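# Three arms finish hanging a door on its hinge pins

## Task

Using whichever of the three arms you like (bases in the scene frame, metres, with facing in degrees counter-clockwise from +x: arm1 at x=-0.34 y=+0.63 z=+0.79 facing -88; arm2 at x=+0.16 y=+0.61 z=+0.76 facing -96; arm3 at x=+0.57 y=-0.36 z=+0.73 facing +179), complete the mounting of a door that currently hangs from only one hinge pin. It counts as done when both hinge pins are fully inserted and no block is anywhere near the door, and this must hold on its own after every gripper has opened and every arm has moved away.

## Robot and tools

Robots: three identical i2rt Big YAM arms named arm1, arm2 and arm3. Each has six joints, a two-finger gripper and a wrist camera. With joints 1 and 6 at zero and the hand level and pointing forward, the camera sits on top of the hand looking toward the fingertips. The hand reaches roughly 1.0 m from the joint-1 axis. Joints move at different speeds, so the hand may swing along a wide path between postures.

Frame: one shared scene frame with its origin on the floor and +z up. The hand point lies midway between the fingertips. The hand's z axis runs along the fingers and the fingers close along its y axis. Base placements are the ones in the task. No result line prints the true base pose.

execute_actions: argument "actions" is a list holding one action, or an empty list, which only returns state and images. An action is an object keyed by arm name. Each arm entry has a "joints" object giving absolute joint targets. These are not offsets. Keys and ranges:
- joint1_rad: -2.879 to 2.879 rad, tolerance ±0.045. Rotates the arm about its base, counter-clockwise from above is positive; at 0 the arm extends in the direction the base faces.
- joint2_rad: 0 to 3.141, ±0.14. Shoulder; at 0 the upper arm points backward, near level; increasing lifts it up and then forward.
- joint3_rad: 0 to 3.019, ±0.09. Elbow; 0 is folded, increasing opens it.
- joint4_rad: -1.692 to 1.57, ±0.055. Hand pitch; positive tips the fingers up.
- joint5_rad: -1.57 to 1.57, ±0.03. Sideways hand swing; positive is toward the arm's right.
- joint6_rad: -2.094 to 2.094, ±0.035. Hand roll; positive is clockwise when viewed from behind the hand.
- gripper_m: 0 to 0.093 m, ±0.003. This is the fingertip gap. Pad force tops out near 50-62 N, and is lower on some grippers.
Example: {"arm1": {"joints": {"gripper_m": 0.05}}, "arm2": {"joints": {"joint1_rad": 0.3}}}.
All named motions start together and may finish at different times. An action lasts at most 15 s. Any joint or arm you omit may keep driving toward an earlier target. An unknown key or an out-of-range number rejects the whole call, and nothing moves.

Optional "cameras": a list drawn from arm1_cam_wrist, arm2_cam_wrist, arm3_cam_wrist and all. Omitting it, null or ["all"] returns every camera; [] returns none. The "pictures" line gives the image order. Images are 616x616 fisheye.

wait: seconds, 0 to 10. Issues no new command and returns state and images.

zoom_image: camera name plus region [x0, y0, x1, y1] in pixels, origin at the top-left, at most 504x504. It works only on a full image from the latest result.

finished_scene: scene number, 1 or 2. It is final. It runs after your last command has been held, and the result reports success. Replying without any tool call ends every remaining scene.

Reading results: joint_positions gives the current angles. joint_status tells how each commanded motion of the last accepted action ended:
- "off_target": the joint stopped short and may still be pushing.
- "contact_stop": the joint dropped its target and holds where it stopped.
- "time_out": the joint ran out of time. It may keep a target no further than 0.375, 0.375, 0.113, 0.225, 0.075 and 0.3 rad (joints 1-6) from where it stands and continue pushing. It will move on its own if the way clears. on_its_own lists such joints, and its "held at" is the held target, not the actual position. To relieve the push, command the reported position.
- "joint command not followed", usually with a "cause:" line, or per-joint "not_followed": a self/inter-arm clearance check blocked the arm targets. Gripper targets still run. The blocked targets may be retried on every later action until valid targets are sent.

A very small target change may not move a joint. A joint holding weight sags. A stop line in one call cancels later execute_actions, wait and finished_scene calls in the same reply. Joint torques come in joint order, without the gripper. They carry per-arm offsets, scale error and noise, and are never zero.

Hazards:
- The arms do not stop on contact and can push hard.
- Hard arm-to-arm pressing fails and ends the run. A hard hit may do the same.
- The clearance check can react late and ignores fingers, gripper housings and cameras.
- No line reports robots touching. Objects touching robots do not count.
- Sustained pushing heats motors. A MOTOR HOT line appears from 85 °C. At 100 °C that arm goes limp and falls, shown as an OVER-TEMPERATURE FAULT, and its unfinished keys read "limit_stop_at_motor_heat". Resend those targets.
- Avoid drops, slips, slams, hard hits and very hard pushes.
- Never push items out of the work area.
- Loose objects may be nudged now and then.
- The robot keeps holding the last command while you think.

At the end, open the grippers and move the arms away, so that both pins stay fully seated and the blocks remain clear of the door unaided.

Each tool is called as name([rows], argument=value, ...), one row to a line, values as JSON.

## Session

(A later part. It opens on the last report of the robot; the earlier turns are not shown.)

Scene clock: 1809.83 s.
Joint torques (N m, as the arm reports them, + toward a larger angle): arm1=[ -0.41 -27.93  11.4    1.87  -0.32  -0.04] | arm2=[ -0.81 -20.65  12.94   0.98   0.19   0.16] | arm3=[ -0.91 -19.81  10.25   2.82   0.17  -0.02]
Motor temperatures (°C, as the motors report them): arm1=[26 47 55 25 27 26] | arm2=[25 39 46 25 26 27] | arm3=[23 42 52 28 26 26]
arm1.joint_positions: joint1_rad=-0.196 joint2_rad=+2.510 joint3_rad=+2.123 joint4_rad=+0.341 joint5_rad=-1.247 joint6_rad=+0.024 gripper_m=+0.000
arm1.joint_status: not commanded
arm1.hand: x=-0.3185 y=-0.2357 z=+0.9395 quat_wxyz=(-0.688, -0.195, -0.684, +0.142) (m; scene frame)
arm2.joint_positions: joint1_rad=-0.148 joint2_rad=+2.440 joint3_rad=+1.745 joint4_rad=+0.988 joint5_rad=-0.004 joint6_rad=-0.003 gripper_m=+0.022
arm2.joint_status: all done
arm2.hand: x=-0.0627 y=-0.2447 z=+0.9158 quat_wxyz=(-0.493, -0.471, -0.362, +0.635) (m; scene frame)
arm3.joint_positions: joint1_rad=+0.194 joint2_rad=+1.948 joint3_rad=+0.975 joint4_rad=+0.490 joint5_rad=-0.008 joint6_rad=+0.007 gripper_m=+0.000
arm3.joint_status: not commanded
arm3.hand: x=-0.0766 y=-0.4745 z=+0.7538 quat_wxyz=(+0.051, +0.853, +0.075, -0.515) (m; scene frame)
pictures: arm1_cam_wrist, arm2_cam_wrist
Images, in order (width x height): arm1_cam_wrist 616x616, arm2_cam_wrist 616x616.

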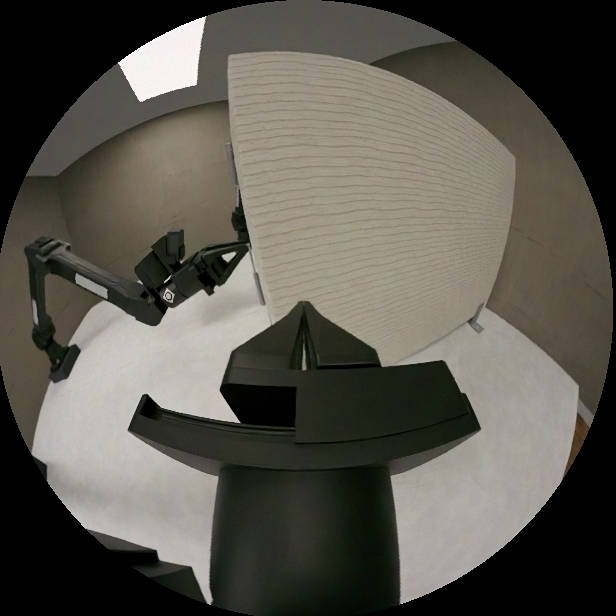

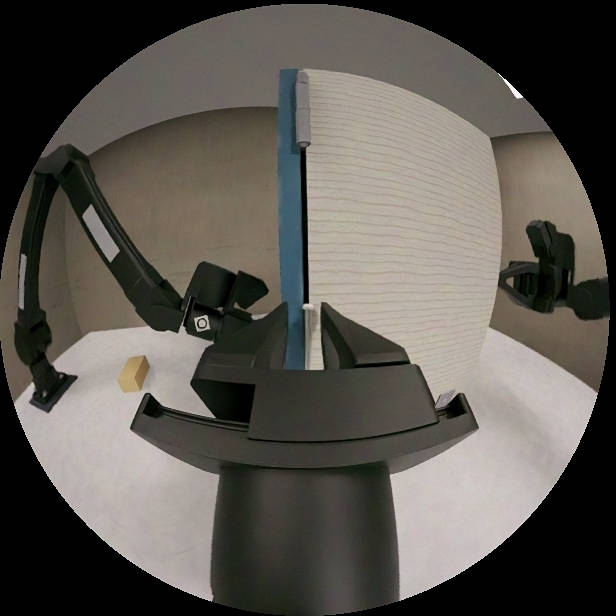

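execute_actions([
  {"arm2":{"joints":{"joint2_rad":2.485,"joint3_rad":1.745}}},
], cameras=[])

execute_actions([
  {"arm2":{"joints":{"gripper_m":0.0}}},
], cameras=["arm2_cam_wrist","arm1_cam_wrist"])

zoom_image(camera="arm1_cam_wrist", region=[200,190,300,320])

Scene clock: 1813.70 s.
Joint torques (N m, as the arm reports them, + toward a larger angle): arm1=[ -0.36 -27.85  11.37   1.88  -0.32  -0.04] | arm2=[ -1.07 -19.95   9.14   0.93   0.18   0.15] | arm3=[ -0.51 -19.77  10.33   2.77   0.18  -0.01]
Motor temperatures (°C, as the motors report them): arm1=[26 48 55 25 27 26] | arm2=[25 39 46 25 26 27] | arm3=[23 42 52 28 26 26]
arm1.joint_positions: joint1_rad=-0.196 joint2_rad=+2.510 joint3_rad=+2.123 joint4_rad=+0.341 joint5_rad=-1.247 joint6_rad=+0.024 gripper_m=+0.000
arm1.joint_status: not commanded
arm1.hand: x=-0.3185 y=-0.2357 z=+0.9395 quat_wxyz=(-0.688, -0.195, -0.684, +0.142) (m; scene frame)
arm2.joint_positions: joint1_rad=-0.148 joint2_rad=+2.459 joint3_rad=+1.745 joint4_rad=+0.988 joint5_rad=-0.004 joint6_rad=-0.003 gripper_m=+0.022
arm2.joint_status: all done
arm2.hand: x=-0.0627 y=-0.2450 z=+0.8994 quat_wxyz=(-0.489, -0.478, -0.367, +0.631) (m; scene frame)
arm3.joint_positions: joint1_rad=+0.194 joint2_rad=+1.948 joint3_rad=+0.975 joint4_rad=+0.490 joint5_rad=-0.008 joint6_rad=+0.007 gripper_m=+0.000
arm3.joint_status: not commanded
arm3.hand: x=-0.0766 y=-0.4745 z=+0.7538 quat_wxyz=(+0.051, +0.853, +0.075, -0.515) (m; scene frame)
pictures: none
No camera images: the call's "cameras" was empty. Leave "cameras" out to get every camera's image.

Scene clock: 1814.20 s.
Joint torques (N m, as the arm reports them, + toward a larger angle): arm1=[ -0.35 -27.86  11.38   1.84  -0.31  -0.04] | arm2=[ -0.99 -20.66   9.23   0.96   0.02   0.14] | arm3=[ -0.83 -19.52  10.28   2.79   0.16  -0.02]
Motor temperatures (°C, as the motors report them): arm1=[26 48 55 25 27 26] | arm2=[25 39 46 25 26 27] | arm3=[23 42 52 28 26 26]
arm1.joint_positions: joint1_rad=-0.196 joint2_rad=+2.510 joint3_rad=+2.123 joint4_rad=+0.341 joint5_rad=-1.247 joint6_rad=+0.024 gripper_m=+0.000
arm1.joint_status: not commanded
arm1.hand: x=-0.3185 y=-0.2357 z=+0.9395 quat_wxyz=(-0.688, -0.195, -0.684, +0.142) (m; scene frame)
arm2.joint_positions: joint1_rad=-0.150 joint2_rad=+2.459 joint3_rad=+1.744 joint4_rad=+0.988 joint5_rad=+0.000 joint6_rad=-0.003 gripper_m=+0.002
arm2.joint_status: all done
arm2.hand: x=-0.0650 y=-0.2443 z=+0.8991 quat_wxyz=(-0.488, -0.479, -0.365, +0.632) (m; scene frame)
arm3.joint_positions: joint1_rad=+0.194 joint2_rad=+1.948 joint3_rad=+0.975 joint4_rad=+0.490 joint5_rad=-0.008 joint6_rad=+0.007 gripper_m=+0.000
arm3.joint_status: not commanded
arm3.hand: x=-0.0766 y=-0.4745 z=+0.7538 quat_wxyz=(+0.051, +0.853, +0.075, -0.515) (m; scene frame)
pictures: arm1_cam_wrist, arm2_cam_wrist
Images, in order (width x height): arm1_cam_wrist 616x616, arm2_cam_wrist 616x616.

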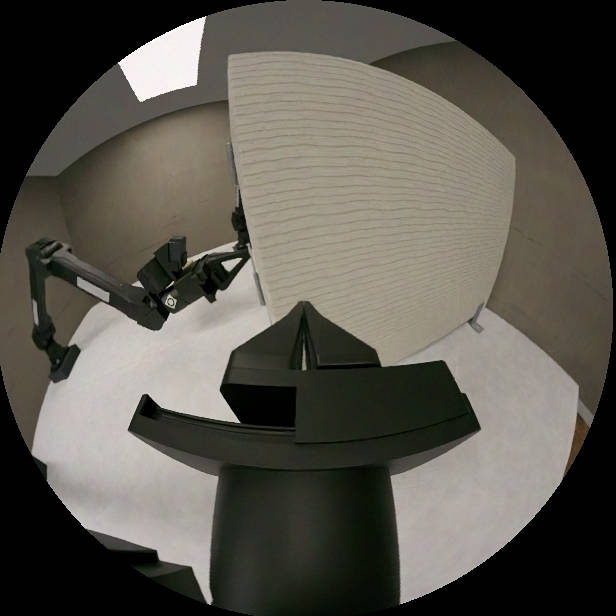

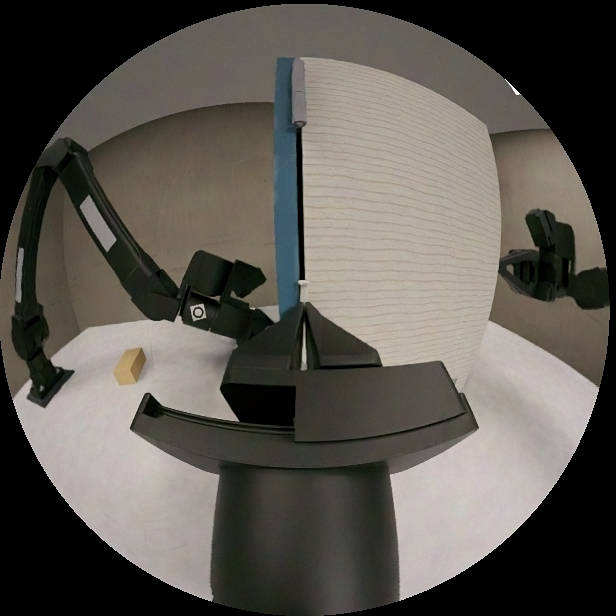

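Region (200, 190, 300, 320) of arm1_cam_wrist's 616x616 image, scaled by 3.877, with more detail than that image has; it fills the left 388 columns of this view, and the rest is white.

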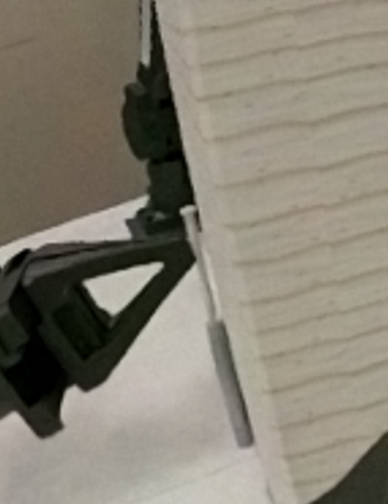

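execute_actions([
  {"arm2":{"joints":{"gripper_m":0.018}}},
], cameras=[])

execute_actions([
  {"arm2":{"joints":{"joint2_rad":2.52,"joint3_rad":1.81}}},
], cameras=[])

execute_actions([
  {"arm2":{"joints":{"gripper_m":0.0}}},
], cameras=["arm2_cam_wrist"])

Scene clock: 1821.80 s.
Joint torques (N m, as the arm reports them, + toward a larger angle): arm1=[ -0.23 -27.94  11.42   1.88  -0.33  -0.03] | arm2=[ -0.66 -19.86   9.33   1.     0.03   0.14] | arm3=[ -0.41 -19.79  10.21   2.76   0.14  -0.02]
Motor temperatures (°C, as the motors report them): arm1=[26 48 55 25 27 26] | arm2=[25 39 45 25 26 27] | arm3=[23 42 52 28 26 26]
arm1.joint_positions: joint1_rad=-0.196 joint2_rad=+2.510 joint3_rad=+2.123 joint4_rad=+0.341 joint5_rad=-1.247 joint6_rad=+0.024 gripper_m=+0.000
arm1.joint_status: not commanded
arm1.hand: x=-0.3185 y=-0.2357 z=+0.9395 quat_wxyz=(-0.688, -0.195, -0.684, +0.142) (m; scene frame)
arm2.joint_positions: joint1_rad=-0.150 joint2_rad=+2.459 joint3_rad=+1.744 joint4_rad=+0.988 joint5_rad=+0.000 joint6_rad=-0.003 gripper_m=+0.018
arm2.joint_status: all done
arm2.hand: x=-0.0649 y=-0.2442 z=+0.8989 quat_wxyz=(-0.488, -0.479, -0.365, +0.632) (m; scene frame)
arm3.joint_positions: joint1_rad=+0.194 joint2_rad=+1.948 joint3_rad=+0.975 joint4_rad=+0.490 joint5_rad=-0.008 joint6_rad=+0.007 gripper_m=+0.000
arm3.joint_status: not commanded
arm3.hand: x=-0.0766 y=-0.4745 z=+0.7538 quat_wxyz=(+0.051, +0.853, +0.075, -0.515) (m; scene frame)
pictures: none
No camera images: the call's "cameras" was empty. Leave "cameras" out to get every camera's image.

Scene clock: 1822.70 s.
Joint torques (N m, as the arm reports them, + toward a larger angle): arm1=[ -0.37 -27.76  11.36   1.84  -0.33  -0.05] | arm2=[ -0.9  -20.64  13.01   1.06   0.04   0.13] | arm3=[ -0.97 -19.78  10.2    2.83   0.15  -0.04]
Motor temperatures (°C, as the motors report them): arm1=[26 48 55 25 27 26] | arm2=[25 39 45 25 26 27] | arm3=[23 42 52 28 26 26]
arm1.joint_positions: joint1_rad=-0.196 joint2_rad=+2.510 joint3_rad=+2.123 joint4_rad=+0.341 joint5_rad=-1.247 joint6_rad=+0.024 gripper_m=+0.000
arm1.joint_status: not commanded
arm1.hand: x=-0.3185 y=-0.2357 z=+0.9395 quat_wxyz=(-0.688, -0.195, -0.684, +0.142) (m; scene frame)
arm2.joint_positions: joint1_rad=-0.150 joint2_rad=+2.498 joint3_rad=+1.761 joint4_rad=+0.988 joint5_rad=+0.000 joint6_rad=-0.003 gripper_m=+0.018
arm2.joint_status: all done
arm2.hand: x=-0.0655 y=-0.2472 z=+0.8740 quat_wxyz=(-0.484, -0.486, -0.371, +0.626) (m; scene frame)
arm3.joint_positions: joint1_rad=+0.194 joint2_rad=+1.948 joint3_rad=+0.975 joint4_rad=+0.490 joint5_rad=-0.008 joint6_rad=+0.007 gripper_m=+0.000
arm3.joint_status: not commanded
arm3.hand: x=-0.0766 y=-0.4745 z=+0.7538 quat_wxyz=(+0.051, +0.853, +0.075, -0.515) (m; scene frame)
pictures: none
No camera images: the call's "cameras" was empty. Leave "cameras" out to get every camera's image.

Scene clock: 1823.17 s.
Joint torques (N m, as the arm reports them, + toward a larger angle): arm1=[ -0.32 -27.75  11.38   1.88  -0.32  -0.04] | arm2=[ -1.03 -20.75  13.01   0.99   0.01   0.12] | arm3=[ -0.72 -19.58  10.26   2.82   0.17  -0.04]
Motor temperatures (°C, as the motors report them): arm1=[26 48 55 25 27 26] | arm2=[25 39 45 25 26 27] | arm3=[23 42 52 28 26 26]
arm1.joint_positions: joint1_rad=-0.196 joint2_rad=+2.510 joint3_rad=+2.123 joint4_rad=+0.341 joint5_rad=-1.247 joint6_rad=+0.024 gripper_m=+0.000
arm1.joint_status: not commanded
arm1.hand: x=-0.3185 y=-0.2357 z=+0.9395 quat_wxyz=(-0.688, -0.195, -0.684, +0.142) (m; scene frame)
arm2.joint_positions: joint1_rad=-0.150 joint2_rad=+2.498 joint3_rad=+1.761 joint4_rad=+0.988 joint5_rad=+0.000 joint6_rad=-0.003 gripper_m=+0.003
arm2.joint_status: all done
arm2.hand: x=-0.0655 y=-0.2472 z=+0.8740 quat_wxyz=(-0.484, -0.486, -0.371, +0.626) (m; scene frame)
arm3.joint_positions: joint1_rad=+0.194 joint2_rad=+1.948 joint3_rad=+0.975 joint4_rad=+0.490 joint5_rad=-0.008 joint6_rad=+0.007 gripper_m=+0.000
arm3.joint_status: not commanded
arm3.hand: x=-0.0766 y=-0.4745 z=+0.7538 quat_wxyz=(+0.051, +0.853, +0.075, -0.515) (m; scene frame)
pictures: arm2_cam_wrist
Images, in order (width x height): arm2_cam_wrist 616x616.

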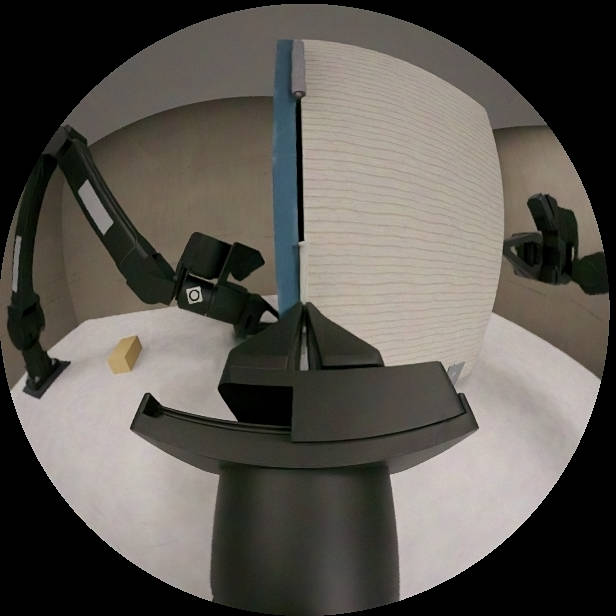

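execute_actions([
  {"arm2":{"joints":{"gripper_m":0.015}}},
], cameras=[])

execute_actions([
  {"arm2":{"joints":{"joint2_rad":2.465,"joint3_rad":1.8}}},
], cameras=[])

execute_actions([
  {"arm2":{"joints":{"gripper_m":0.0}}},
], cameras=["arm2_cam_wrist"])

execute_actions([
  {"arm2":{"joints":{"joint2_rad":2.54}}},
], cameras=["arm2_cam_wrist","arm1_cam_wrist"])

zoom_image(camera="arm1_cam_wrist", region=[200,190,300,320])

Scene clock: 1833.00 s.
Joint torques (N m, as the arm reports them, + toward a larger angle): arm1=[ -0.42 -27.96  11.4    1.85  -0.33  -0.04] | arm2=[ -0.39 -20.36  13.07   0.94   0.03   0.16] | arm3=[ -0.68 -19.63  10.28   2.8    0.14  -0.05]
Motor temperatures (°C, as the motors report them): arm1=[26 48 55 25 27 26] | arm2=[25 40 46 25 26 27] | arm3=[23 43 52 28 26 26]
arm1.joint_positions: joint1_rad=-0.196 joint2_rad=+2.510 joint3_rad=+2.123 joint4_rad=+0.341 joint5_rad=-1.247 joint6_rad=+0.024 gripper_m=+0.000
arm1.joint_status: not commanded
arm1.hand: x=-0.3185 y=-0.2357 z=+0.9395 quat_wxyz=(-0.688, -0.195, -0.684, +0.142) (m; scene frame)
arm2.joint_positions: joint1_rad=-0.150 joint2_rad=+2.498 joint3_rad=+1.761 joint4_rad=+0.988 joint5_rad=+0.000 joint6_rad=-0.003 gripper_m=+0.015
arm2.joint_status: all done
arm2.hand: x=-0.0655 y=-0.2472 z=+0.8740 quat_wxyz=(-0.484, -0.486, -0.371, +0.626) (m; scene frame)
arm3.joint_positions: joint1_rad=+0.194 joint2_rad=+1.948 joint3_rad=+0.975 joint4_rad=+0.490 joint5_rad=-0.008 joint6_rad=+0.007 gripper_m=+0.000
arm3.joint_status: not commanded
arm3.hand: x=-0.0766 y=-0.4745 z=+0.7538 quat_wxyz=(+0.051, +0.853, +0.075, -0.515) (m; scene frame)
pictures: none
No camera images: the call's "cameras" was empty. Leave "cameras" out to get every camera's image.

Scene clock: 1833.87 s.
Joint torques (N m, as the arm reports them, + toward a larger angle): arm1=[ -0.35 -27.76  11.4    1.85  -0.33  -0.04] | arm2=[ -0.9  -23.    12.23   0.92   0.     0.13] | arm3=[ -1.21 -19.41  10.25   2.82   0.16  -0.04]
Motor temperatures (°C, as the motors report them): arm1=[26 48 55 25 27 26] | arm2=[25 40 46 25 26 27] | arm3=[23 43 52 28 26 26]
arm1.joint_positions: joint1_rad=-0.196 joint2_rad=+2.510 joint3_rad=+2.123 joint4_rad=+0.341 joint5_rad=-1.247 joint6_rad=+0.024 gripper_m=+0.000
arm1.joint_status: not commanded
arm1.hand: x=-0.3185 y=-0.2357 z=+0.9395 quat_wxyz=(-0.688, -0.195, -0.684, +0.142) (m; scene frame)
arm2.joint_positions: joint1_rad=-0.150 joint2_rad=+2.478 joint3_rad=+1.761 joint4_rad=+0.988 joint5_rad=+0.000 joint6_rad=-0.003 gripper_m=+0.015
arm2.joint_status: all done
arm2.hand: x=-0.0657 y=-0.2473 z=+0.8912 quat_wxyz=(-0.487, -0.480, -0.366, +0.631) (m; scene frame)
arm3.joint_positions: joint1_rad=+0.194 joint2_rad=+1.948 joint3_rad=+0.975 joint4_rad=+0.490 joint5_rad=-0.008 joint6_rad=+0.007 gripper_m=+0.000
arm3.joint_status: not commanded
arm3.hand: x=-0.0766 y=-0.4745 z=+0.7538 quat_wxyz=(+0.051, +0.853, +0.075, -0.515) (m; scene frame)
pictures: none
No camera images: the call's "cameras" was empty. Leave "cameras" out to get every camera's image.

Scene clock: 1834.33 s.
Joint torques (N m, as the arm reports them, + toward a larger angle): arm1=[ -0.33 -27.85  11.39   1.86  -0.32  -0.04] | arm2=[ -1.02 -22.59  12.36   1.     0.03   0.13] | arm3=[ -1.11 -19.76  10.29   2.8    0.13  -0.03]
Motor temperatures (°C, as the motors report them): arm1=[26 48 55 25 27 26] | arm2=[25 40 46 25 26 27] | arm3=[23 43 52 28 26 26]
arm1.joint_positions: joint1_rad=-0.196 joint2_rad=+2.510 joint3_rad=+2.123 joint4_rad=+0.341 joint5_rad=-1.247 joint6_rad=+0.024 gripper_m=+0.000
arm1.joint_status: not commanded
arm1.hand: x=-0.3185 y=-0.2357 z=+0.9395 quat_wxyz=(-0.688, -0.195, -0.684, +0.142) (m; scene frame)
arm2.joint_positions: joint1_rad=-0.150 joint2_rad=+2.478 joint3_rad=+1.761 joint4_rad=+0.988 joint5_rad=+0.000 joint6_rad=-0.003 gripper_m=+0.003
arm2.joint_status: all done
arm2.hand: x=-0.0657 y=-0.2473 z=+0.8912 quat_wxyz=(-0.487, -0.480, -0.366, +0.631) (m; scene frame)
arm3.joint_positions: joint1_rad=+0.194 joint2_rad=+1.948 joint3_rad=+0.975 joint4_rad=+0.490 joint5_rad=-0.008 joint6_rad=+0.007 gripper_m=+0.000
arm3.joint_status: not commanded
arm3.hand: x=-0.0766 y=-0.4745 z=+0.7538 quat_wxyz=(+0.051, +0.853, +0.075, -0.515) (m; scene frame)
pictures: arm2_cam_wrist
Images, in order (width x height): arm2_cam_wrist 616x616.

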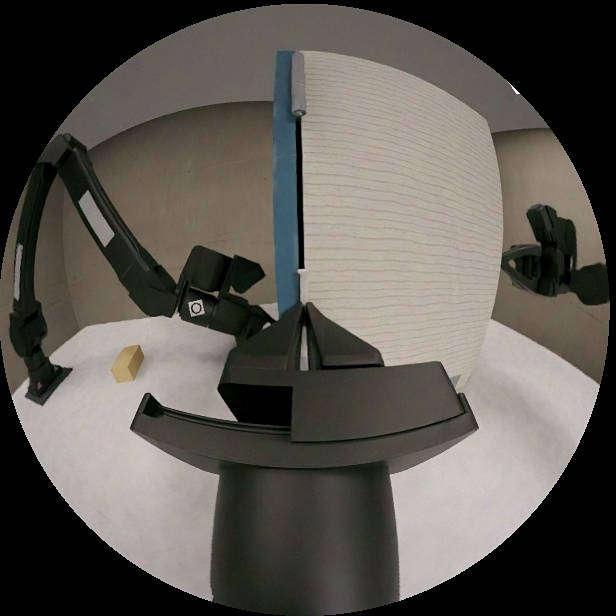

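Scene clock: 1834.93 s.
Joint torques (N m, as the arm reports them, + toward a larger angle): arm1=[ -0.32 -27.88  11.38   1.87  -0.32  -0.03] | arm2=[ -0.62 -18.02  12.4    0.93   0.03   0.12] | arm3=[ -0.77 -19.65  10.2    2.84   0.14  -0.04]
Motor temperatures (°C, as the motors report them): arm1=[26 48 55 25 27 26] | arm2=[25 40 46 25 26 27] | arm3=[23 43 52 28 26 26]
arm1.joint_positions: joint1_rad=-0.196 joint2_rad=+2.510 joint3_rad=+2.123 joint4_rad=+0.341 joint5_rad=-1.247 joint6_rad=+0.024 gripper_m=+0.000
arm1.joint_status: not commanded
arm1.hand: x=-0.3185 y=-0.2357 z=+0.9395 quat_wxyz=(-0.688, -0.195, -0.684, +0.142) (m; scene frame)
arm2.joint_positions: joint1_rad=-0.150 joint2_rad=+2.481 joint3_rad=+1.762 joint4_rad=+0.988 joint5_rad=+0.000 joint6_rad=-0.003 gripper_m=+0.003
arm2.joint_status: all done
arm2.hand: x=-0.0657 y=-0.2475 z=+0.8898 quat_wxyz=(-0.487, -0.480, -0.366, +0.631) (m; scene frame)
arm3.joint_positions: joint1_rad=+0.194 joint2_rad=+1.948 joint3_rad=+0.975 joint4_rad=+0.490 joint5_rad=-0.008 joint6_rad=+0.007 gripper_m=+0.000
arm3.joint_status: not commanded
arm3.hand: x=-0.0766 y=-0.4745 z=+0.7538 quat_wxyz=(+0.051, +0.853, +0.075, -0.515) (m; scene frame)
pictures: arm1_cam_wrist, arm2_cam_wrist
Images, in order (width x height): arm1_cam_wrist 616x616, arm2_cam_wrist 616x616.

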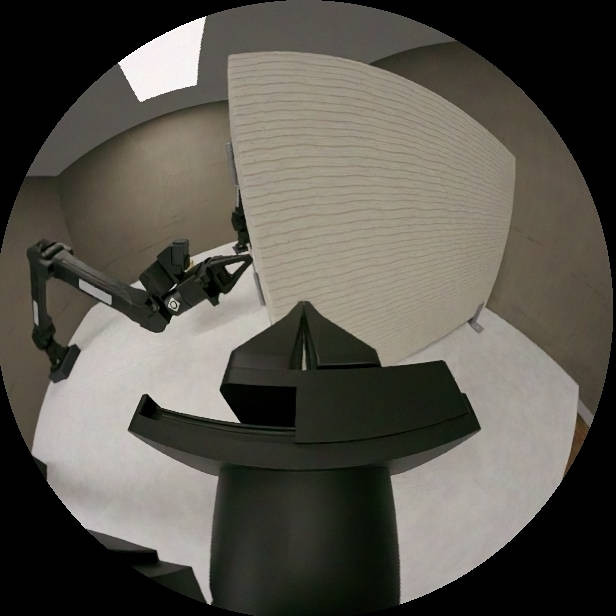

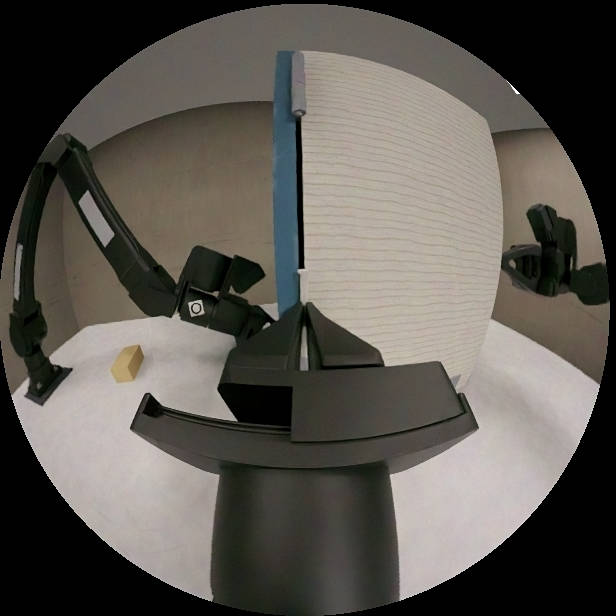

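Region (200, 190, 300, 320) of arm1_cam_wrist's 616x616 image, scaled by 3.877, with more detail than that image has; it fills the left 388 columns of this view, and the rest is white.

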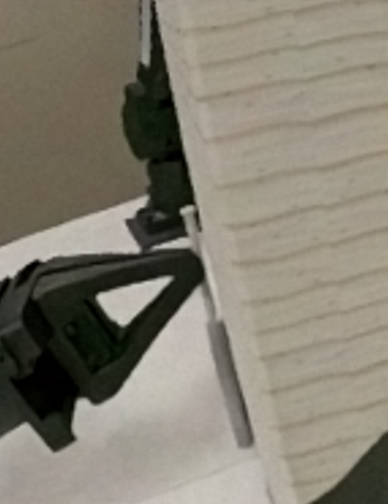

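execute_actions([
  {"arm2":{"joints":{"joint2_rad":2.6}},"arm3":{"joints":{"joint2_rad":2.0}}},
], cameras=[])

execute_actions([
  {"arm2":{"joints":{"joint2_rad":2.6}},"arm3":{"joints":{"joint2_rad":1.84}}},
], cameras=["arm2_cam_wrist","arm3_cam_wrist"])

Scene clock: 1845.53 s.
Joint torques (N m, as the arm reports them, + toward a larger angle): arm1=[ -0.36 -27.86  11.38   1.85  -0.34  -0.05] | arm2=[ -0.58 -14.87  11.19  -0.09   0.     0.14] | arm3=[ -0.91 -12.81   9.49   2.48   0.    -0.04]
Motor temperatures (°C, as the motors report them): arm1=[26 48 55 25 27 26] | arm2=[25 39 47 25 26 27] | arm3=[23 43 52 28 26 26]
arm1.joint_positions: joint1_rad=-0.196 joint2_rad=+2.510 joint3_rad=+2.123 joint4_rad=+0.341 joint5_rad=-1.247 joint6_rad=+0.024 gripper_m=+0.000
arm1.joint_status: not commanded
arm1.hand: x=-0.3185 y=-0.2357 z=+0.9395 quat_wxyz=(-0.688, -0.195, -0.684, +0.142) (m; scene frame)
arm2.joint_positions: joint1_rad=-0.150 joint2_rad=+2.497 joint3_rad=+1.774 joint4_rad=+1.013 joint5_rad=+0.000 joint6_rad=-0.003 gripper_m=+0.003
arm2.joint_status: all done
arm2.hand: x=-0.0658 y=-0.2479 z=+0.8876 quat_wxyz=(-0.491, -0.474, -0.361, +0.636) (m; scene frame)
arm3.joint_positions: joint1_rad=+0.193 joint2_rad=+1.985 joint3_rad=+0.982 joint4_rad=+0.500 joint5_rad=-0.004 joint6_rad=+0.007 gripper_m=+0.000
arm3.joint_status: all done
arm3.hand: x=-0.0769 y=-0.4736 z=+0.7359 quat_wxyz=(+0.048, +0.858, +0.074, -0.507) (m; scene frame)
pictures: none
No camera images: the call's "cameras" was empty. Leave "cameras" out to get every camera's image.

Scene clock: 1846.60 s.
Joint torques (N m, as the arm reports them, + toward a larger angle): arm1=[ -0.24 -27.85  11.41   1.87  -0.32  -0.02] | arm2=[ -0.81 -14.43  11.17   0.     0.01   0.16] | arm3=[ -1.45 -18.31  11.19   3.14   0.43  -0.02]
Motor temperatures (°C, as the motors report them): arm1=[26 48 55 25 27 26] | arm2=[25 39 46 25 26 27] | arm3=[23 43 52 28 26 26]
arm1.joint_positions: joint1_rad=-0.196 joint2_rad=+2.510 joint3_rad=+2.123 joint4_rad=+0.341 joint5_rad=-1.247 joint6_rad=+0.024 gripper_m=+0.000
arm1.joint_status: not commanded
arm1.hand: x=-0.3185 y=-0.2357 z=+0.9395 quat_wxyz=(-0.688, -0.195, -0.684, +0.142) (m; scene frame)
arm2.joint_positions: joint1_rad=-0.150 joint2_rad=+2.497 joint3_rad=+1.774 joint4_rad=+1.013 joint5_rad=+0.000 joint6_rad=-0.003 gripper_m=+0.003
arm2.joint_status: all done
arm2.hand: x=-0.0658 y=-0.2479 z=+0.8876 quat_wxyz=(-0.491, -0.474, -0.361, +0.636) (m; scene frame)
arm3.joint_positions: joint1_rad=+0.198 joint2_rad=+1.898 joint3_rad=+0.965 joint4_rad=+0.479 joint5_rad=-0.015 joint6_rad=+0.007 gripper_m=+0.000
arm3.joint_status: all done
arm3.hand: x=-0.0753 y=-0.4781 z=+0.7791 quat_wxyz=(+0.056, +0.845, +0.078, -0.527) (m; scene frame)
pictures: arm2_cam_wrist, arm3_cam_wrist
Images, in order (width x height): arm2_cam_wrist 616x616, arm3_cam_wrist 616x616.

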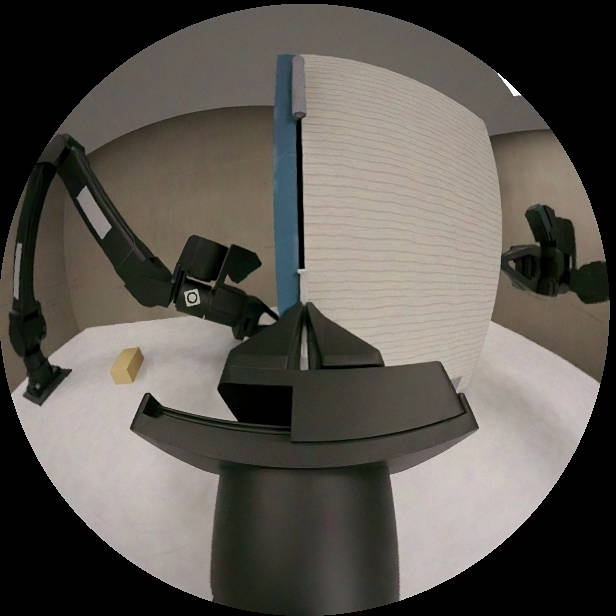

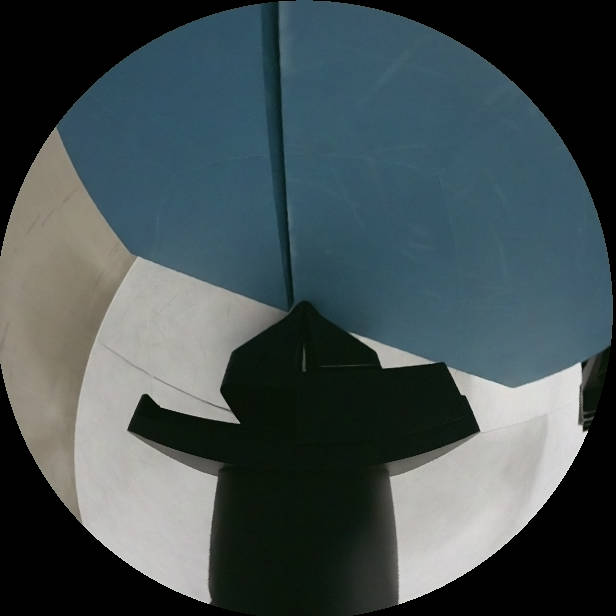

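execute_actions([
  {"arm3":{"joints":{"joint2_rad":1.72,"joint3_rad":0.72,"joint4_rad":0.55}}},
], cameras=[])

execute_actions([
  {"arm3":{"joints":{"joint1_rad":-0.107}}},
], cameras=[])

execute_actions([
  {"arm3":{"joints":{"joint2_rad":1.92,"joint3_rad":0.99}},"arm2":{"joints":{"joint2_rad":2.6}}},
], cameras=["arm2_cam_wrist","arm3_cam_wrist"])

Scene clock: 1868.87 s.
Joint torques (N m, as the arm reports them, + toward a larger angle): arm1=[ -0.32 -28.05  11.36   1.86  -0.32  -0.05] | arm2=[ -0.64 -14.29  11.2    0.    -0.01   0.14] | arm3=[ -0.87 -10.44   6.79   2.24   0.01  -0.03]
Motor temperatures (°C, as the motors report them): arm1=[26 48 55 25 27 26] | arm2=[25 38 46 25 26 27] | arm3=[23 42 53 28 26 26]
arm1.joint_positions: joint1_rad=-0.196 joint2_rad=+2.510 joint3_rad=+2.123 joint4_rad=+0.341 joint5_rad=-1.247 joint6_rad=+0.024 gripper_m=+0.000
arm1.joint_status: not commanded
arm1.hand: x=-0.3185 y=-0.2357 z=+0.9395 quat_wxyz=(-0.688, -0.195, -0.684, +0.142) (m; scene frame)
arm2.joint_positions: joint1_rad=-0.150 joint2_rad=+2.497 joint3_rad=+1.774 joint4_rad=+1.013 joint5_rad=+0.000 joint6_rad=-0.003 gripper_m=+0.003
arm2.joint_status: not commanded
arm2.hand: x=-0.0658 y=-0.2479 z=+0.8876 quat_wxyz=(-0.491, -0.474, -0.361, +0.636) (m; scene frame)
arm3.joint_positions: joint1_rad=+0.195 joint2_rad=+1.716 joint3_rad=+0.713 joint4_rad=+0.542 joint5_rad=-0.004 joint6_rad=+0.007 gripper_m=+0.000
arm3.joint_status: all done
arm3.hand: x=+0.0098 y=-0.4588 z=+0.7904 quat_wxyz=(+0.050, +0.847, +0.074, -0.524) (m; scene frame)
pictures: none
No camera images: the call's "cameras" was empty. Leave "cameras" out to get every camera's image.

Scene clock: 1869.87 s.
Joint torques (N m, as the arm reports them, + toward a larger angle): arm1=[ -0.36 -27.94  11.36   1.87  -0.32  -0.03] | arm2=[ -0.48 -14.44  11.11  -0.11   0.     0.12] | arm3=[  1.32 -10.61   6.98   2.02  -0.14  -0.02]
Motor temperatures (°C, as the motors report them): arm1=[26 48 55 25 27 26] | arm2=[25 38 46 25 26 27] | arm3=[23 42 53 28 26 26]
arm1.joint_positions: joint1_rad=-0.196 joint2_rad=+2.510 joint3_rad=+2.123 joint4_rad=+0.341 joint5_rad=-1.247 joint6_rad=+0.024 gripper_m=+0.000
arm1.joint_status: not commanded
arm1.hand: x=-0.3185 y=-0.2357 z=+0.9395 quat_wxyz=(-0.688, -0.195, -0.684, +0.142) (m; scene frame)
arm2.joint_positions: joint1_rad=-0.150 joint2_rad=+2.497 joint3_rad=+1.774 joint4_rad=+1.013 joint5_rad=+0.000 joint6_rad=-0.003 gripper_m=+0.003
arm2.joint_status: not commanded
arm2.hand: x=-0.0658 y=-0.2479 z=+0.8876 quat_wxyz=(-0.491, -0.474, -0.361, +0.636) (m; scene frame)
arm3.joint_positions: joint1_rad=-0.120 joint2_rad=+1.716 joint3_rad=+0.713 joint4_rad=+0.542 joint5_rad=+0.000 joint6_rad=+0.007 gripper_m=+0.000
arm3.joint_status: all done
arm3.hand: x=+0.0060 y=-0.2799 z=+0.7905 quat_wxyz=(-0.034, +0.848, -0.060, -0.525) (m; scene frame)
pictures: none
No camera images: the call's "cameras" was empty. Leave "cameras" out to get every camera's image.

Scene clock: 1872.07 s.
Joint torques (N m, as the arm reports them, + toward a larger angle): arm1=[ -0.51 -27.72  11.41   1.83  -0.31  -0.04] | arm2=[ -0.96 -14.8   11.11   0.02   0.02   0.13] | arm3=[  1.12 -14.77  14.05   2.32  -0.15  -0.03]
Motor temperatures (°C, as the motors report them): arm1=[26 48 55 25 27 26] | arm2=[25 38 46 25 26 27] | arm3=[23 42 54 28 26 26]
arm1.joint_positions: joint1_rad=-0.196 joint2_rad=+2.510 joint3_rad=+2.123 joint4_rad=+0.341 joint5_rad=-1.247 joint6_rad=+0.024 gripper_m=+0.000
arm1.joint_status: not commanded
arm1.hand: x=-0.3185 y=-0.2357 z=+0.9395 quat_wxyz=(-0.688, -0.195, -0.684, +0.142) (m; scene frame)
arm2.joint_positions: joint1_rad=-0.150 joint2_rad=+2.498 joint3_rad=+1.775 joint4_rad=+1.013 joint5_rad=+0.000 joint6_rad=-0.003 gripper_m=+0.003
arm2.joint_status: all done
arm2.hand: x=-0.0659 y=-0.2480 z=+0.8875 quat_wxyz=(-0.491, -0.474, -0.361, +0.636) (m; scene frame)
arm3.joint_positions: joint1_rad=-0.119 joint2_rad=+1.938 joint3_rad=+0.894 joint4_rad=+0.532 joint5_rad=+0.000 joint6_rad=+0.007 gripper_m=+0.000
arm3.joint_status: joint3_rad time_out (moved +0.182 of +0.277); the others done
arm3.on_its_own: joint3_rad reads +0.894 and still pushes toward +0.990 since a time_out
arm3.hand: x=-0.0521 y=-0.2724 z=+0.7358 quat_wxyz=(-0.033, +0.861, -0.061, -0.504) (m; scene frame)
pictures: arm2_cam_wrist, arm3_cam_wrist
Images, in order (width x height): arm2_cam_wrist 616x616, arm3_cam_wrist 616x616.

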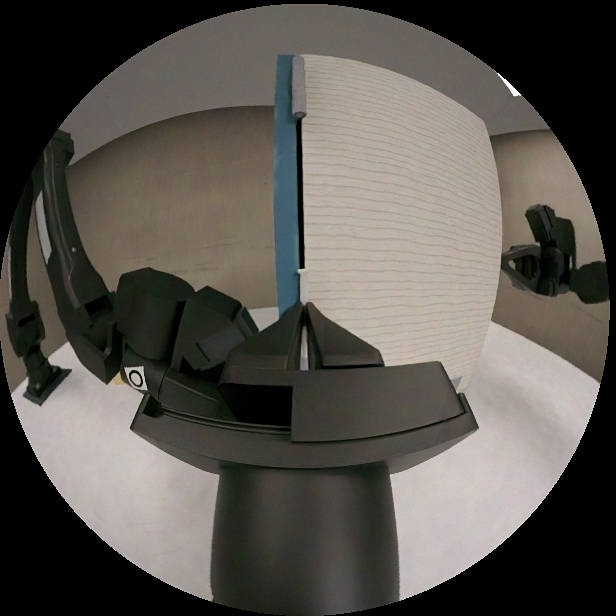

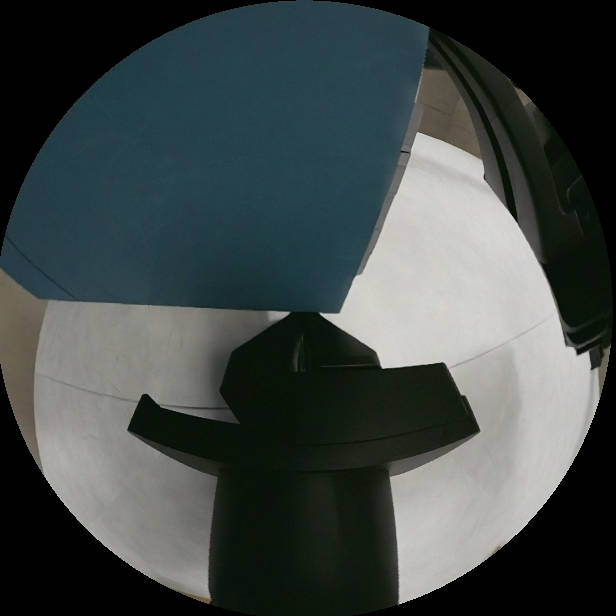

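execute_actions([
  {"arm3":{"joints":{"joint2_rad":1.84,"joint3_rad":0.9}},"arm2":{"joints":{"joint2_rad":2.6}}},
], cameras=["arm3_cam_wrist"])

zoom_image(camera="arm3_cam_wrist", region=[300,60,460,320])

Scene clock: 1876.47 s.
Joint torques (N m, as the arm reports them, + toward a larger angle): arm1=[ -0.3  -27.69  11.39   1.88  -0.32  -0.03] | arm2=[ -0.59 -14.56  11.15   0.14  -0.01   0.14] | arm3=[  1.01 -17.76   8.59   2.51  -0.13  -0.01]
Motor temperatures (°C, as the motors report them): arm1=[26 48 55 25 27 26] | arm2=[25 38 46 25 26 27] | arm3=[23 41 55 28 26 26]
arm1.joint_positions: joint1_rad=-0.196 joint2_rad=+2.510 joint3_rad=+2.123 joint4_rad=+0.341 joint5_rad=-1.247 joint6_rad=+0.024 gripper_m=+0.000
arm1.joint_status: not commanded
arm1.hand: x=-0.3185 y=-0.2357 z=+0.9395 quat_wxyz=(-0.688, -0.195, -0.684, +0.142) (m; scene frame)
arm2.joint_positions: joint1_rad=-0.150 joint2_rad=+2.498 joint3_rad=+1.775 joint4_rad=+1.013 joint5_rad=+0.000 joint6_rad=-0.003 gripper_m=+0.003
arm2.joint_status: all done
arm2.hand: x=-0.0659 y=-0.2480 z=+0.8875 quat_wxyz=(-0.491, -0.474, -0.361, +0.636) (m; scene frame)
arm3.joint_positions: joint1_rad=-0.119 joint2_rad=+1.903 joint3_rad=+0.869 joint4_rad=+0.528 joint5_rad=+0.000 joint6_rad=+0.007 gripper_m=+0.000
arm3.joint_status: all done
arm3.hand: x=-0.0445 y=-0.2735 z=+0.7459 quat_wxyz=(-0.033, +0.859, -0.061, -0.507) (m; scene frame)
pictures: arm3_cam_wrist
Images, in order (width x height): arm3_cam_wrist 616x616.

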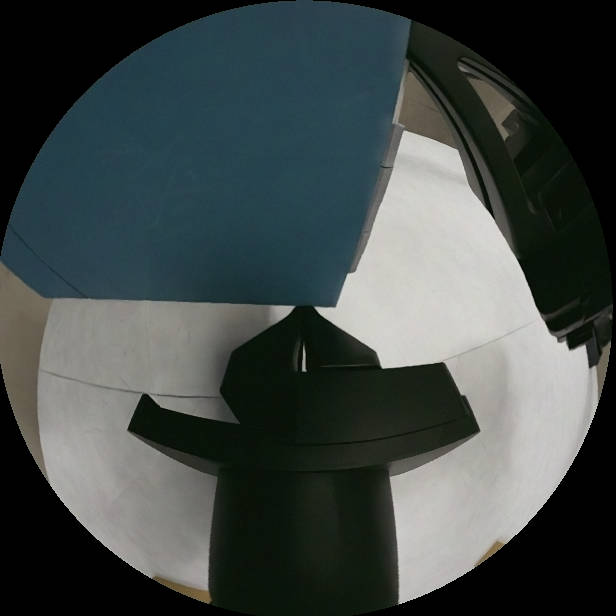

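Region (300, 60, 460, 320) of arm3_cam_wrist's 616x616 image, scaled by 1.938, with more detail than that image has; it fills the left 310 columns of this view, and the rest is white.

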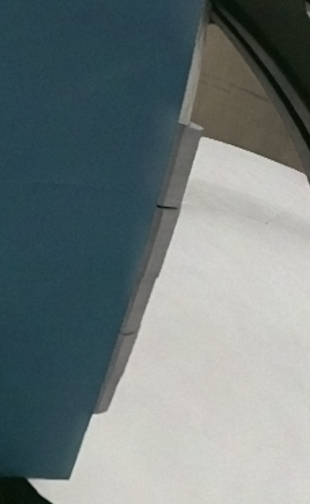

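execute_actions([
  {"arm3":{"joints":{"joint2_rad":1.83,"joint3_rad":0.8}}},
], cameras=[])

execute_actions([
  {"arm3":{"joints":{"joint1_rad":-0.16}}},
], cameras=[])

execute_actions([
  {"arm3":{"joints":{"joint2_rad":1.87,"joint3_rad":0.93}}},
], cameras=["arm3_cam_wrist","arm2_cam_wrist"])

Scene clock: 1887.77 s.
Joint torques (N m, as the arm reports them, + toward a larger angle): arm1=[ -0.35 -27.92  11.38   1.84  -0.32  -0.04] | arm2=[ -1.26 -14.54  11.15   0.04   0.     0.15] | arm3=[  1.19 -12.55   5.64   2.35  -0.14  -0.01]
Motor temperatures (°C, as the motors report them): arm1=[26 48 56 25 27 26] | arm2=[25 38 46 25 26 27] | arm3=[23 42 53 28 26 26]
arm1.joint_positions: joint1_rad=-0.196 joint2_rad=+2.510 joint3_rad=+2.123 joint4_rad=+0.341 joint5_rad=-1.247 joint6_rad=+0.024 gripper_m=+0.000
arm1.joint_status: not commanded
arm1.hand: x=-0.3185 y=-0.2357 z=+0.9395 quat_wxyz=(-0.688, -0.195, -0.684, +0.142) (m; scene frame)
arm2.joint_positions: joint1_rad=-0.150 joint2_rad=+2.498 joint3_rad=+1.775 joint4_rad=+1.013 joint5_rad=+0.000 joint6_rad=-0.003 gripper_m=+0.003
arm2.joint_status: not commanded
arm2.hand: x=-0.0659 y=-0.2480 z=+0.8875 quat_wxyz=(-0.491, -0.474, -0.361, +0.636) (m; scene frame)
arm3.joint_positions: joint1_rad=-0.119 joint2_rad=+1.842 joint3_rad=+0.803 joint4_rad=+0.531 joint5_rad=+0.000 joint6_rad=+0.007 gripper_m=+0.000
arm3.joint_status: all done
arm3.hand: x=-0.0217 y=-0.2766 z=+0.7548 quat_wxyz=(-0.033, +0.860, -0.061, -0.505) (m; scene frame)
pictures: none
No camera images: the call's "cameras" was empty. Leave "cameras" out to get every camera's image.

Scene clock: 1888.50 s.
Joint torques (N m, as the arm reports them, + toward a larger angle): arm1=[ -0.21 -27.79  11.41   1.87  -0.32  -0.04] | arm2=[ -0.7  -14.22  11.24   0.     0.01   0.14] | arm3=[ -0.3  -12.9    5.68   2.39  -0.13  -0.02]
Motor temperatures (°C, as the motors report them): arm1=[26 48 56 25 27 26] | arm2=[25 38 46 25 26 27] | arm3=[23 42 52 28 26 26]
arm1.joint_positions: joint1_rad=-0.196 joint2_rad=+2.510 joint3_rad=+2.123 joint4_rad=+0.341 joint5_rad=-1.247 joint6_rad=+0.024 gripper_m=+0.000
arm1.joint_status: not commanded
arm1.hand: x=-0.3185 y=-0.2357 z=+0.9395 quat_wxyz=(-0.688, -0.195, -0.684, +0.142) (m; scene frame)
arm2.joint_positions: joint1_rad=-0.150 joint2_rad=+2.498 joint3_rad=+1.775 joint4_rad=+1.013 joint5_rad=+0.000 joint6_rad=-0.003 gripper_m=+0.003
arm2.joint_status: not commanded
arm2.hand: x=-0.0659 y=-0.2480 z=+0.8875 quat_wxyz=(-0.491, -0.474, -0.361, +0.636) (m; scene frame)
arm3.joint_positions: joint1_rad=-0.152 joint2_rad=+1.842 joint3_rad=+0.803 joint4_rad=+0.531 joint5_rad=+0.000 joint6_rad=+0.007 gripper_m=+0.000
arm3.joint_status: all done
arm3.hand: x=-0.0187 y=-0.2570 z=+0.7548 quat_wxyz=(-0.041, +0.859, -0.075, -0.505) (m; scene frame)
pictures: none
No camera images: the call's "cameras" was empty. Leave "cameras" out to get every camera's image.

Scene clock: 1889.33 s.
Joint torques (N m, as the arm reports them, + toward a larger angle): arm1=[ -0.27 -27.84  11.36   1.89  -0.33  -0.03] | arm2=[ -1.16 -14.74  11.21   0.     0.04   0.13] | arm3=[ -0.46 -12.02  11.42   2.52  -0.27  -0.03]
Motor temperatures (°C, as the motors report them): arm1=[26 48 56 25 27 26] | arm2=[25 38 46 25 26 27] | arm3=[23 42 52 28 26 26]
arm1.joint_positions: joint1_rad=-0.196 joint2_rad=+2.510 joint3_rad=+2.123 joint4_rad=+0.341 joint5_rad=-1.247 joint6_rad=+0.024 gripper_m=+0.000
arm1.joint_status: not commanded
arm1.hand: x=-0.3185 y=-0.2357 z=+0.9395 quat_wxyz=(-0.688, -0.195, -0.684, +0.142) (m; scene frame)
arm2.joint_positions: joint1_rad=-0.150 joint2_rad=+2.498 joint3_rad=+1.775 joint4_rad=+1.013 joint5_rad=+0.000 joint6_rad=-0.003 gripper_m=+0.003
arm2.joint_status: not commanded
arm2.hand: x=-0.0659 y=-0.2480 z=+0.8875 quat_wxyz=(-0.491, -0.474, -0.361, +0.636) (m; scene frame)
arm3.joint_positions: joint1_rad=-0.157 joint2_rad=+1.863 joint3_rad=+0.869 joint4_rad=+0.527 joint5_rad=+0.003 joint6_rad=+0.006 gripper_m=+0.000
arm3.joint_status: all done
arm3.hand: x=-0.0445 y=-0.2489 z=+0.7694 quat_wxyz=(-0.046, +0.848, -0.077, -0.522) (m; scene frame)
pictures: arm2_cam_wrist, arm3_cam_wrist
Images, in order (width x height): arm2_cam_wrist 616x616, arm3_cam_wrist 616x616.

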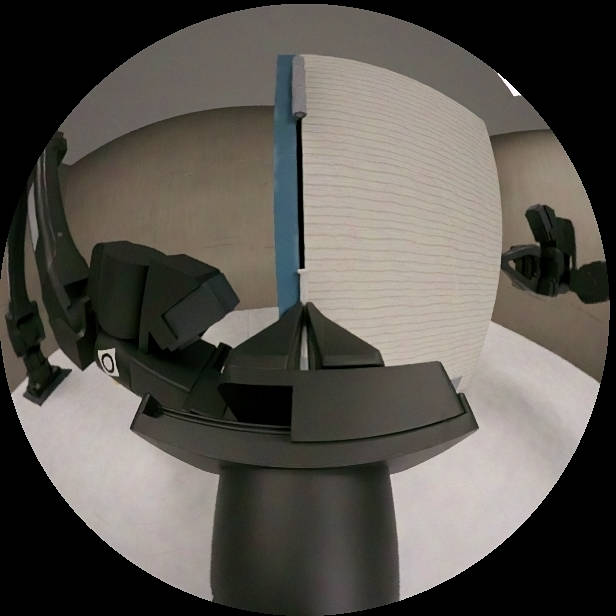

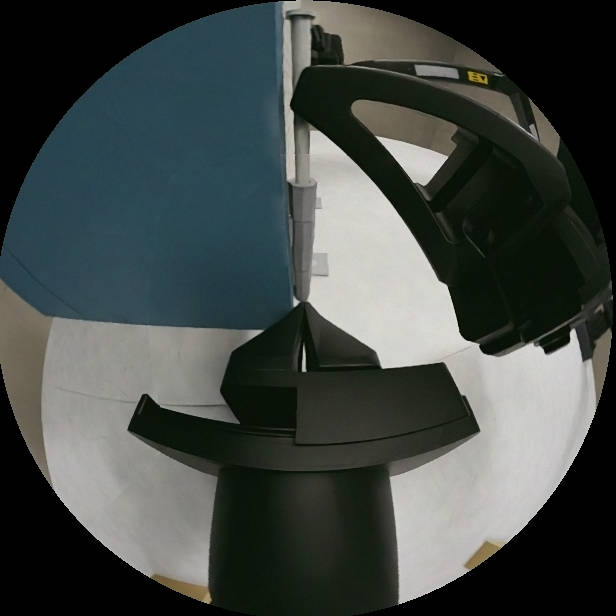

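Advance a bit more beside the edge, then sweep.

execute_actions([
  {"arm3":{"joints":{"joint2_rad":1.9,"joint3_rad":0.95}}},
], cameras=["arm3_cam_wrist"])

execute_actions([
  {"arm3":{"joints":{"joint1_rad":-0.09}},"arm2":{"joints":{"joint2_rad":2.6}}},
], cameras=["arm3_cam_wrist","arm2_cam_wrist"])

zoom_image(camera="arm3_cam_wrist", region=[240,0,400,330])

Scene clock: 1896.57 s.
Joint torques (N m, as the arm reports them, + toward a larger angle): arm1=[ -0.24 -27.8   11.36   1.83  -0.32  -0.04] | arm2=[ -0.57 -14.21  11.14  -0.04   0.01   0.15] | arm3=[  0.29 -12.04  11.52   2.5   -0.32  -0.03]
Motor temperatures (°C, as the motors report them): arm1=[26 48 56 25 27 26] | arm2=[25 37 46 25 26 27] | arm3=[23 41 53 28 26 26]
arm1.joint_positions: joint1_rad=-0.196 joint2_rad=+2.510 joint3_rad=+2.123 joint4_rad=+0.341 joint5_rad=-1.247 joint6_rad=+0.024 gripper_m=+0.000
arm1.joint_status: not commanded
arm1.hand: x=-0.3185 y=-0.2357 z=+0.9395 quat_wxyz=(-0.688, -0.195, -0.684, +0.142) (m; scene frame)
arm2.joint_positions: joint1_rad=-0.150 joint2_rad=+2.498 joint3_rad=+1.775 joint4_rad=+1.013 joint5_rad=+0.000 joint6_rad=-0.003 gripper_m=+0.003
arm2.joint_status: not commanded
arm2.hand: x=-0.0659 y=-0.2480 z=+0.8875 quat_wxyz=(-0.491, -0.474, -0.361, +0.636) (m; scene frame)
arm3.joint_positions: joint1_rad=-0.161 joint2_rad=+1.890 joint3_rad=+0.890 joint4_rad=+0.527 joint5_rad=+0.005 joint6_rad=+0.006 gripper_m=+0.000
arm3.joint_status: all done
arm3.hand: x=-0.0504 y=-0.2454 z=+0.7620 quat_wxyz=(-0.047, +0.850, -0.079, -0.520) (m; scene frame)
pictures: arm3_cam_wrist
Images, in order (width x height): arm3_cam_wrist 616x616.

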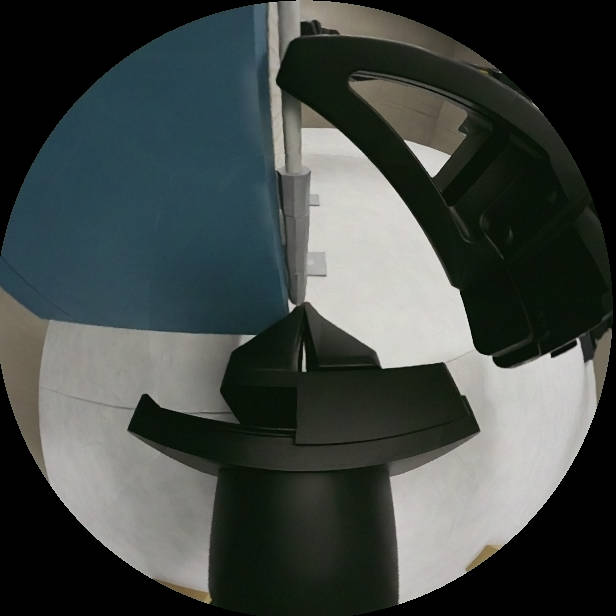

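Scene clock: 1898.30 s.
Joint torques (N m, as the arm reports them, + toward a larger angle): arm1=[ -0.45 -27.79  11.38   1.88  -0.32  -0.04] | arm2=[ -0.72 -14.82  11.17   0.     0.02   0.13] | arm3=[  5.44 -11.94  11.33   2.59  -0.87  -0.03]
Motor temperatures (°C, as the motors report them): arm1=[26 48 56 25 27 26] | arm2=[25 37 46 25 26 27] | arm3=[23 41 54 28 26 26]
arm1.joint_positions: joint1_rad=-0.196 joint2_rad=+2.510 joint3_rad=+2.123 joint4_rad=+0.341 joint5_rad=-1.247 joint6_rad=+0.024 gripper_m=+0.000
arm1.joint_status: not commanded
arm1.hand: x=-0.3185 y=-0.2357 z=+0.9395 quat_wxyz=(-0.688, -0.195, -0.684, +0.142) (m; scene frame)
arm2.joint_positions: joint1_rad=-0.150 joint2_rad=+2.498 joint3_rad=+1.775 joint4_rad=+1.013 joint5_rad=+0.000 joint6_rad=-0.003 gripper_m=+0.003
arm2.joint_status: all done
arm2.hand: x=-0.0659 y=-0.2480 z=+0.8875 quat_wxyz=(-0.491, -0.474, -0.361, +0.636) (m; scene frame)
arm3.joint_positions: joint1_rad=-0.156 joint2_rad=+1.890 joint3_rad=+0.890 joint4_rad=+0.527 joint5_rad=+0.019 joint6_rad=+0.006 gripper_m=+0.000
arm3.joint_status: joint1_rad time_out (moved +0.005 of +0.071)
arm3.on_its_own: joint1_rad reads -0.156 and still pushes toward -0.090 since a time_out
arm3.hand: x=-0.0505 y=-0.2461 z=+0.7620 quat_wxyz=(-0.051, +0.849, -0.080, -0.519) (m; scene frame)
pictures: arm2_cam_wrist, arm3_cam_wrist
Images, in order (width x height): arm2_cam_wrist 616x616, arm3_cam_wrist 616x616.

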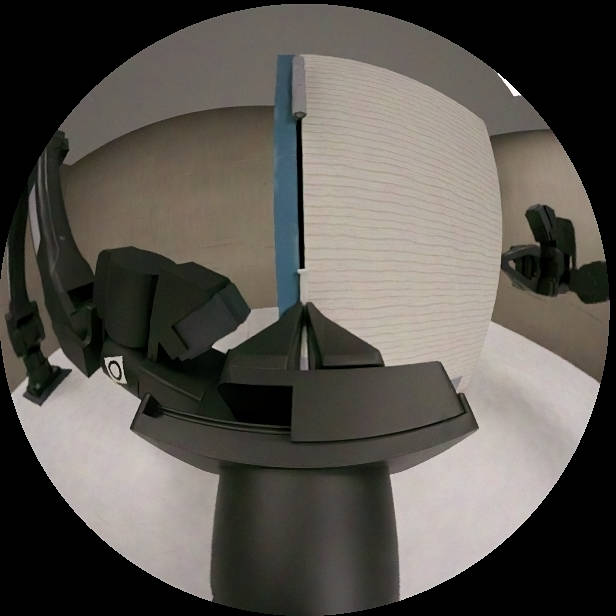

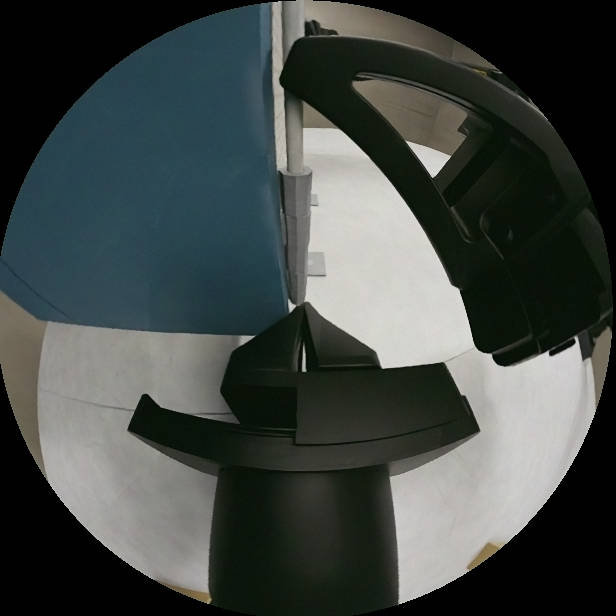

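Region (240, 0, 400, 330) of arm3_cam_wrist's 616x616 image, scaled by 1.527, with more detail than that image has; it fills the left 244 columns of this view, and the rest is white.

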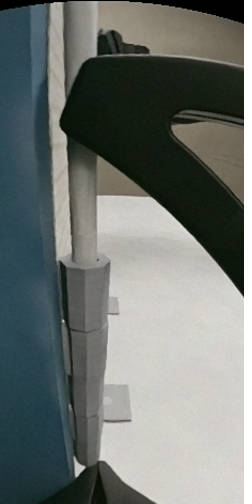

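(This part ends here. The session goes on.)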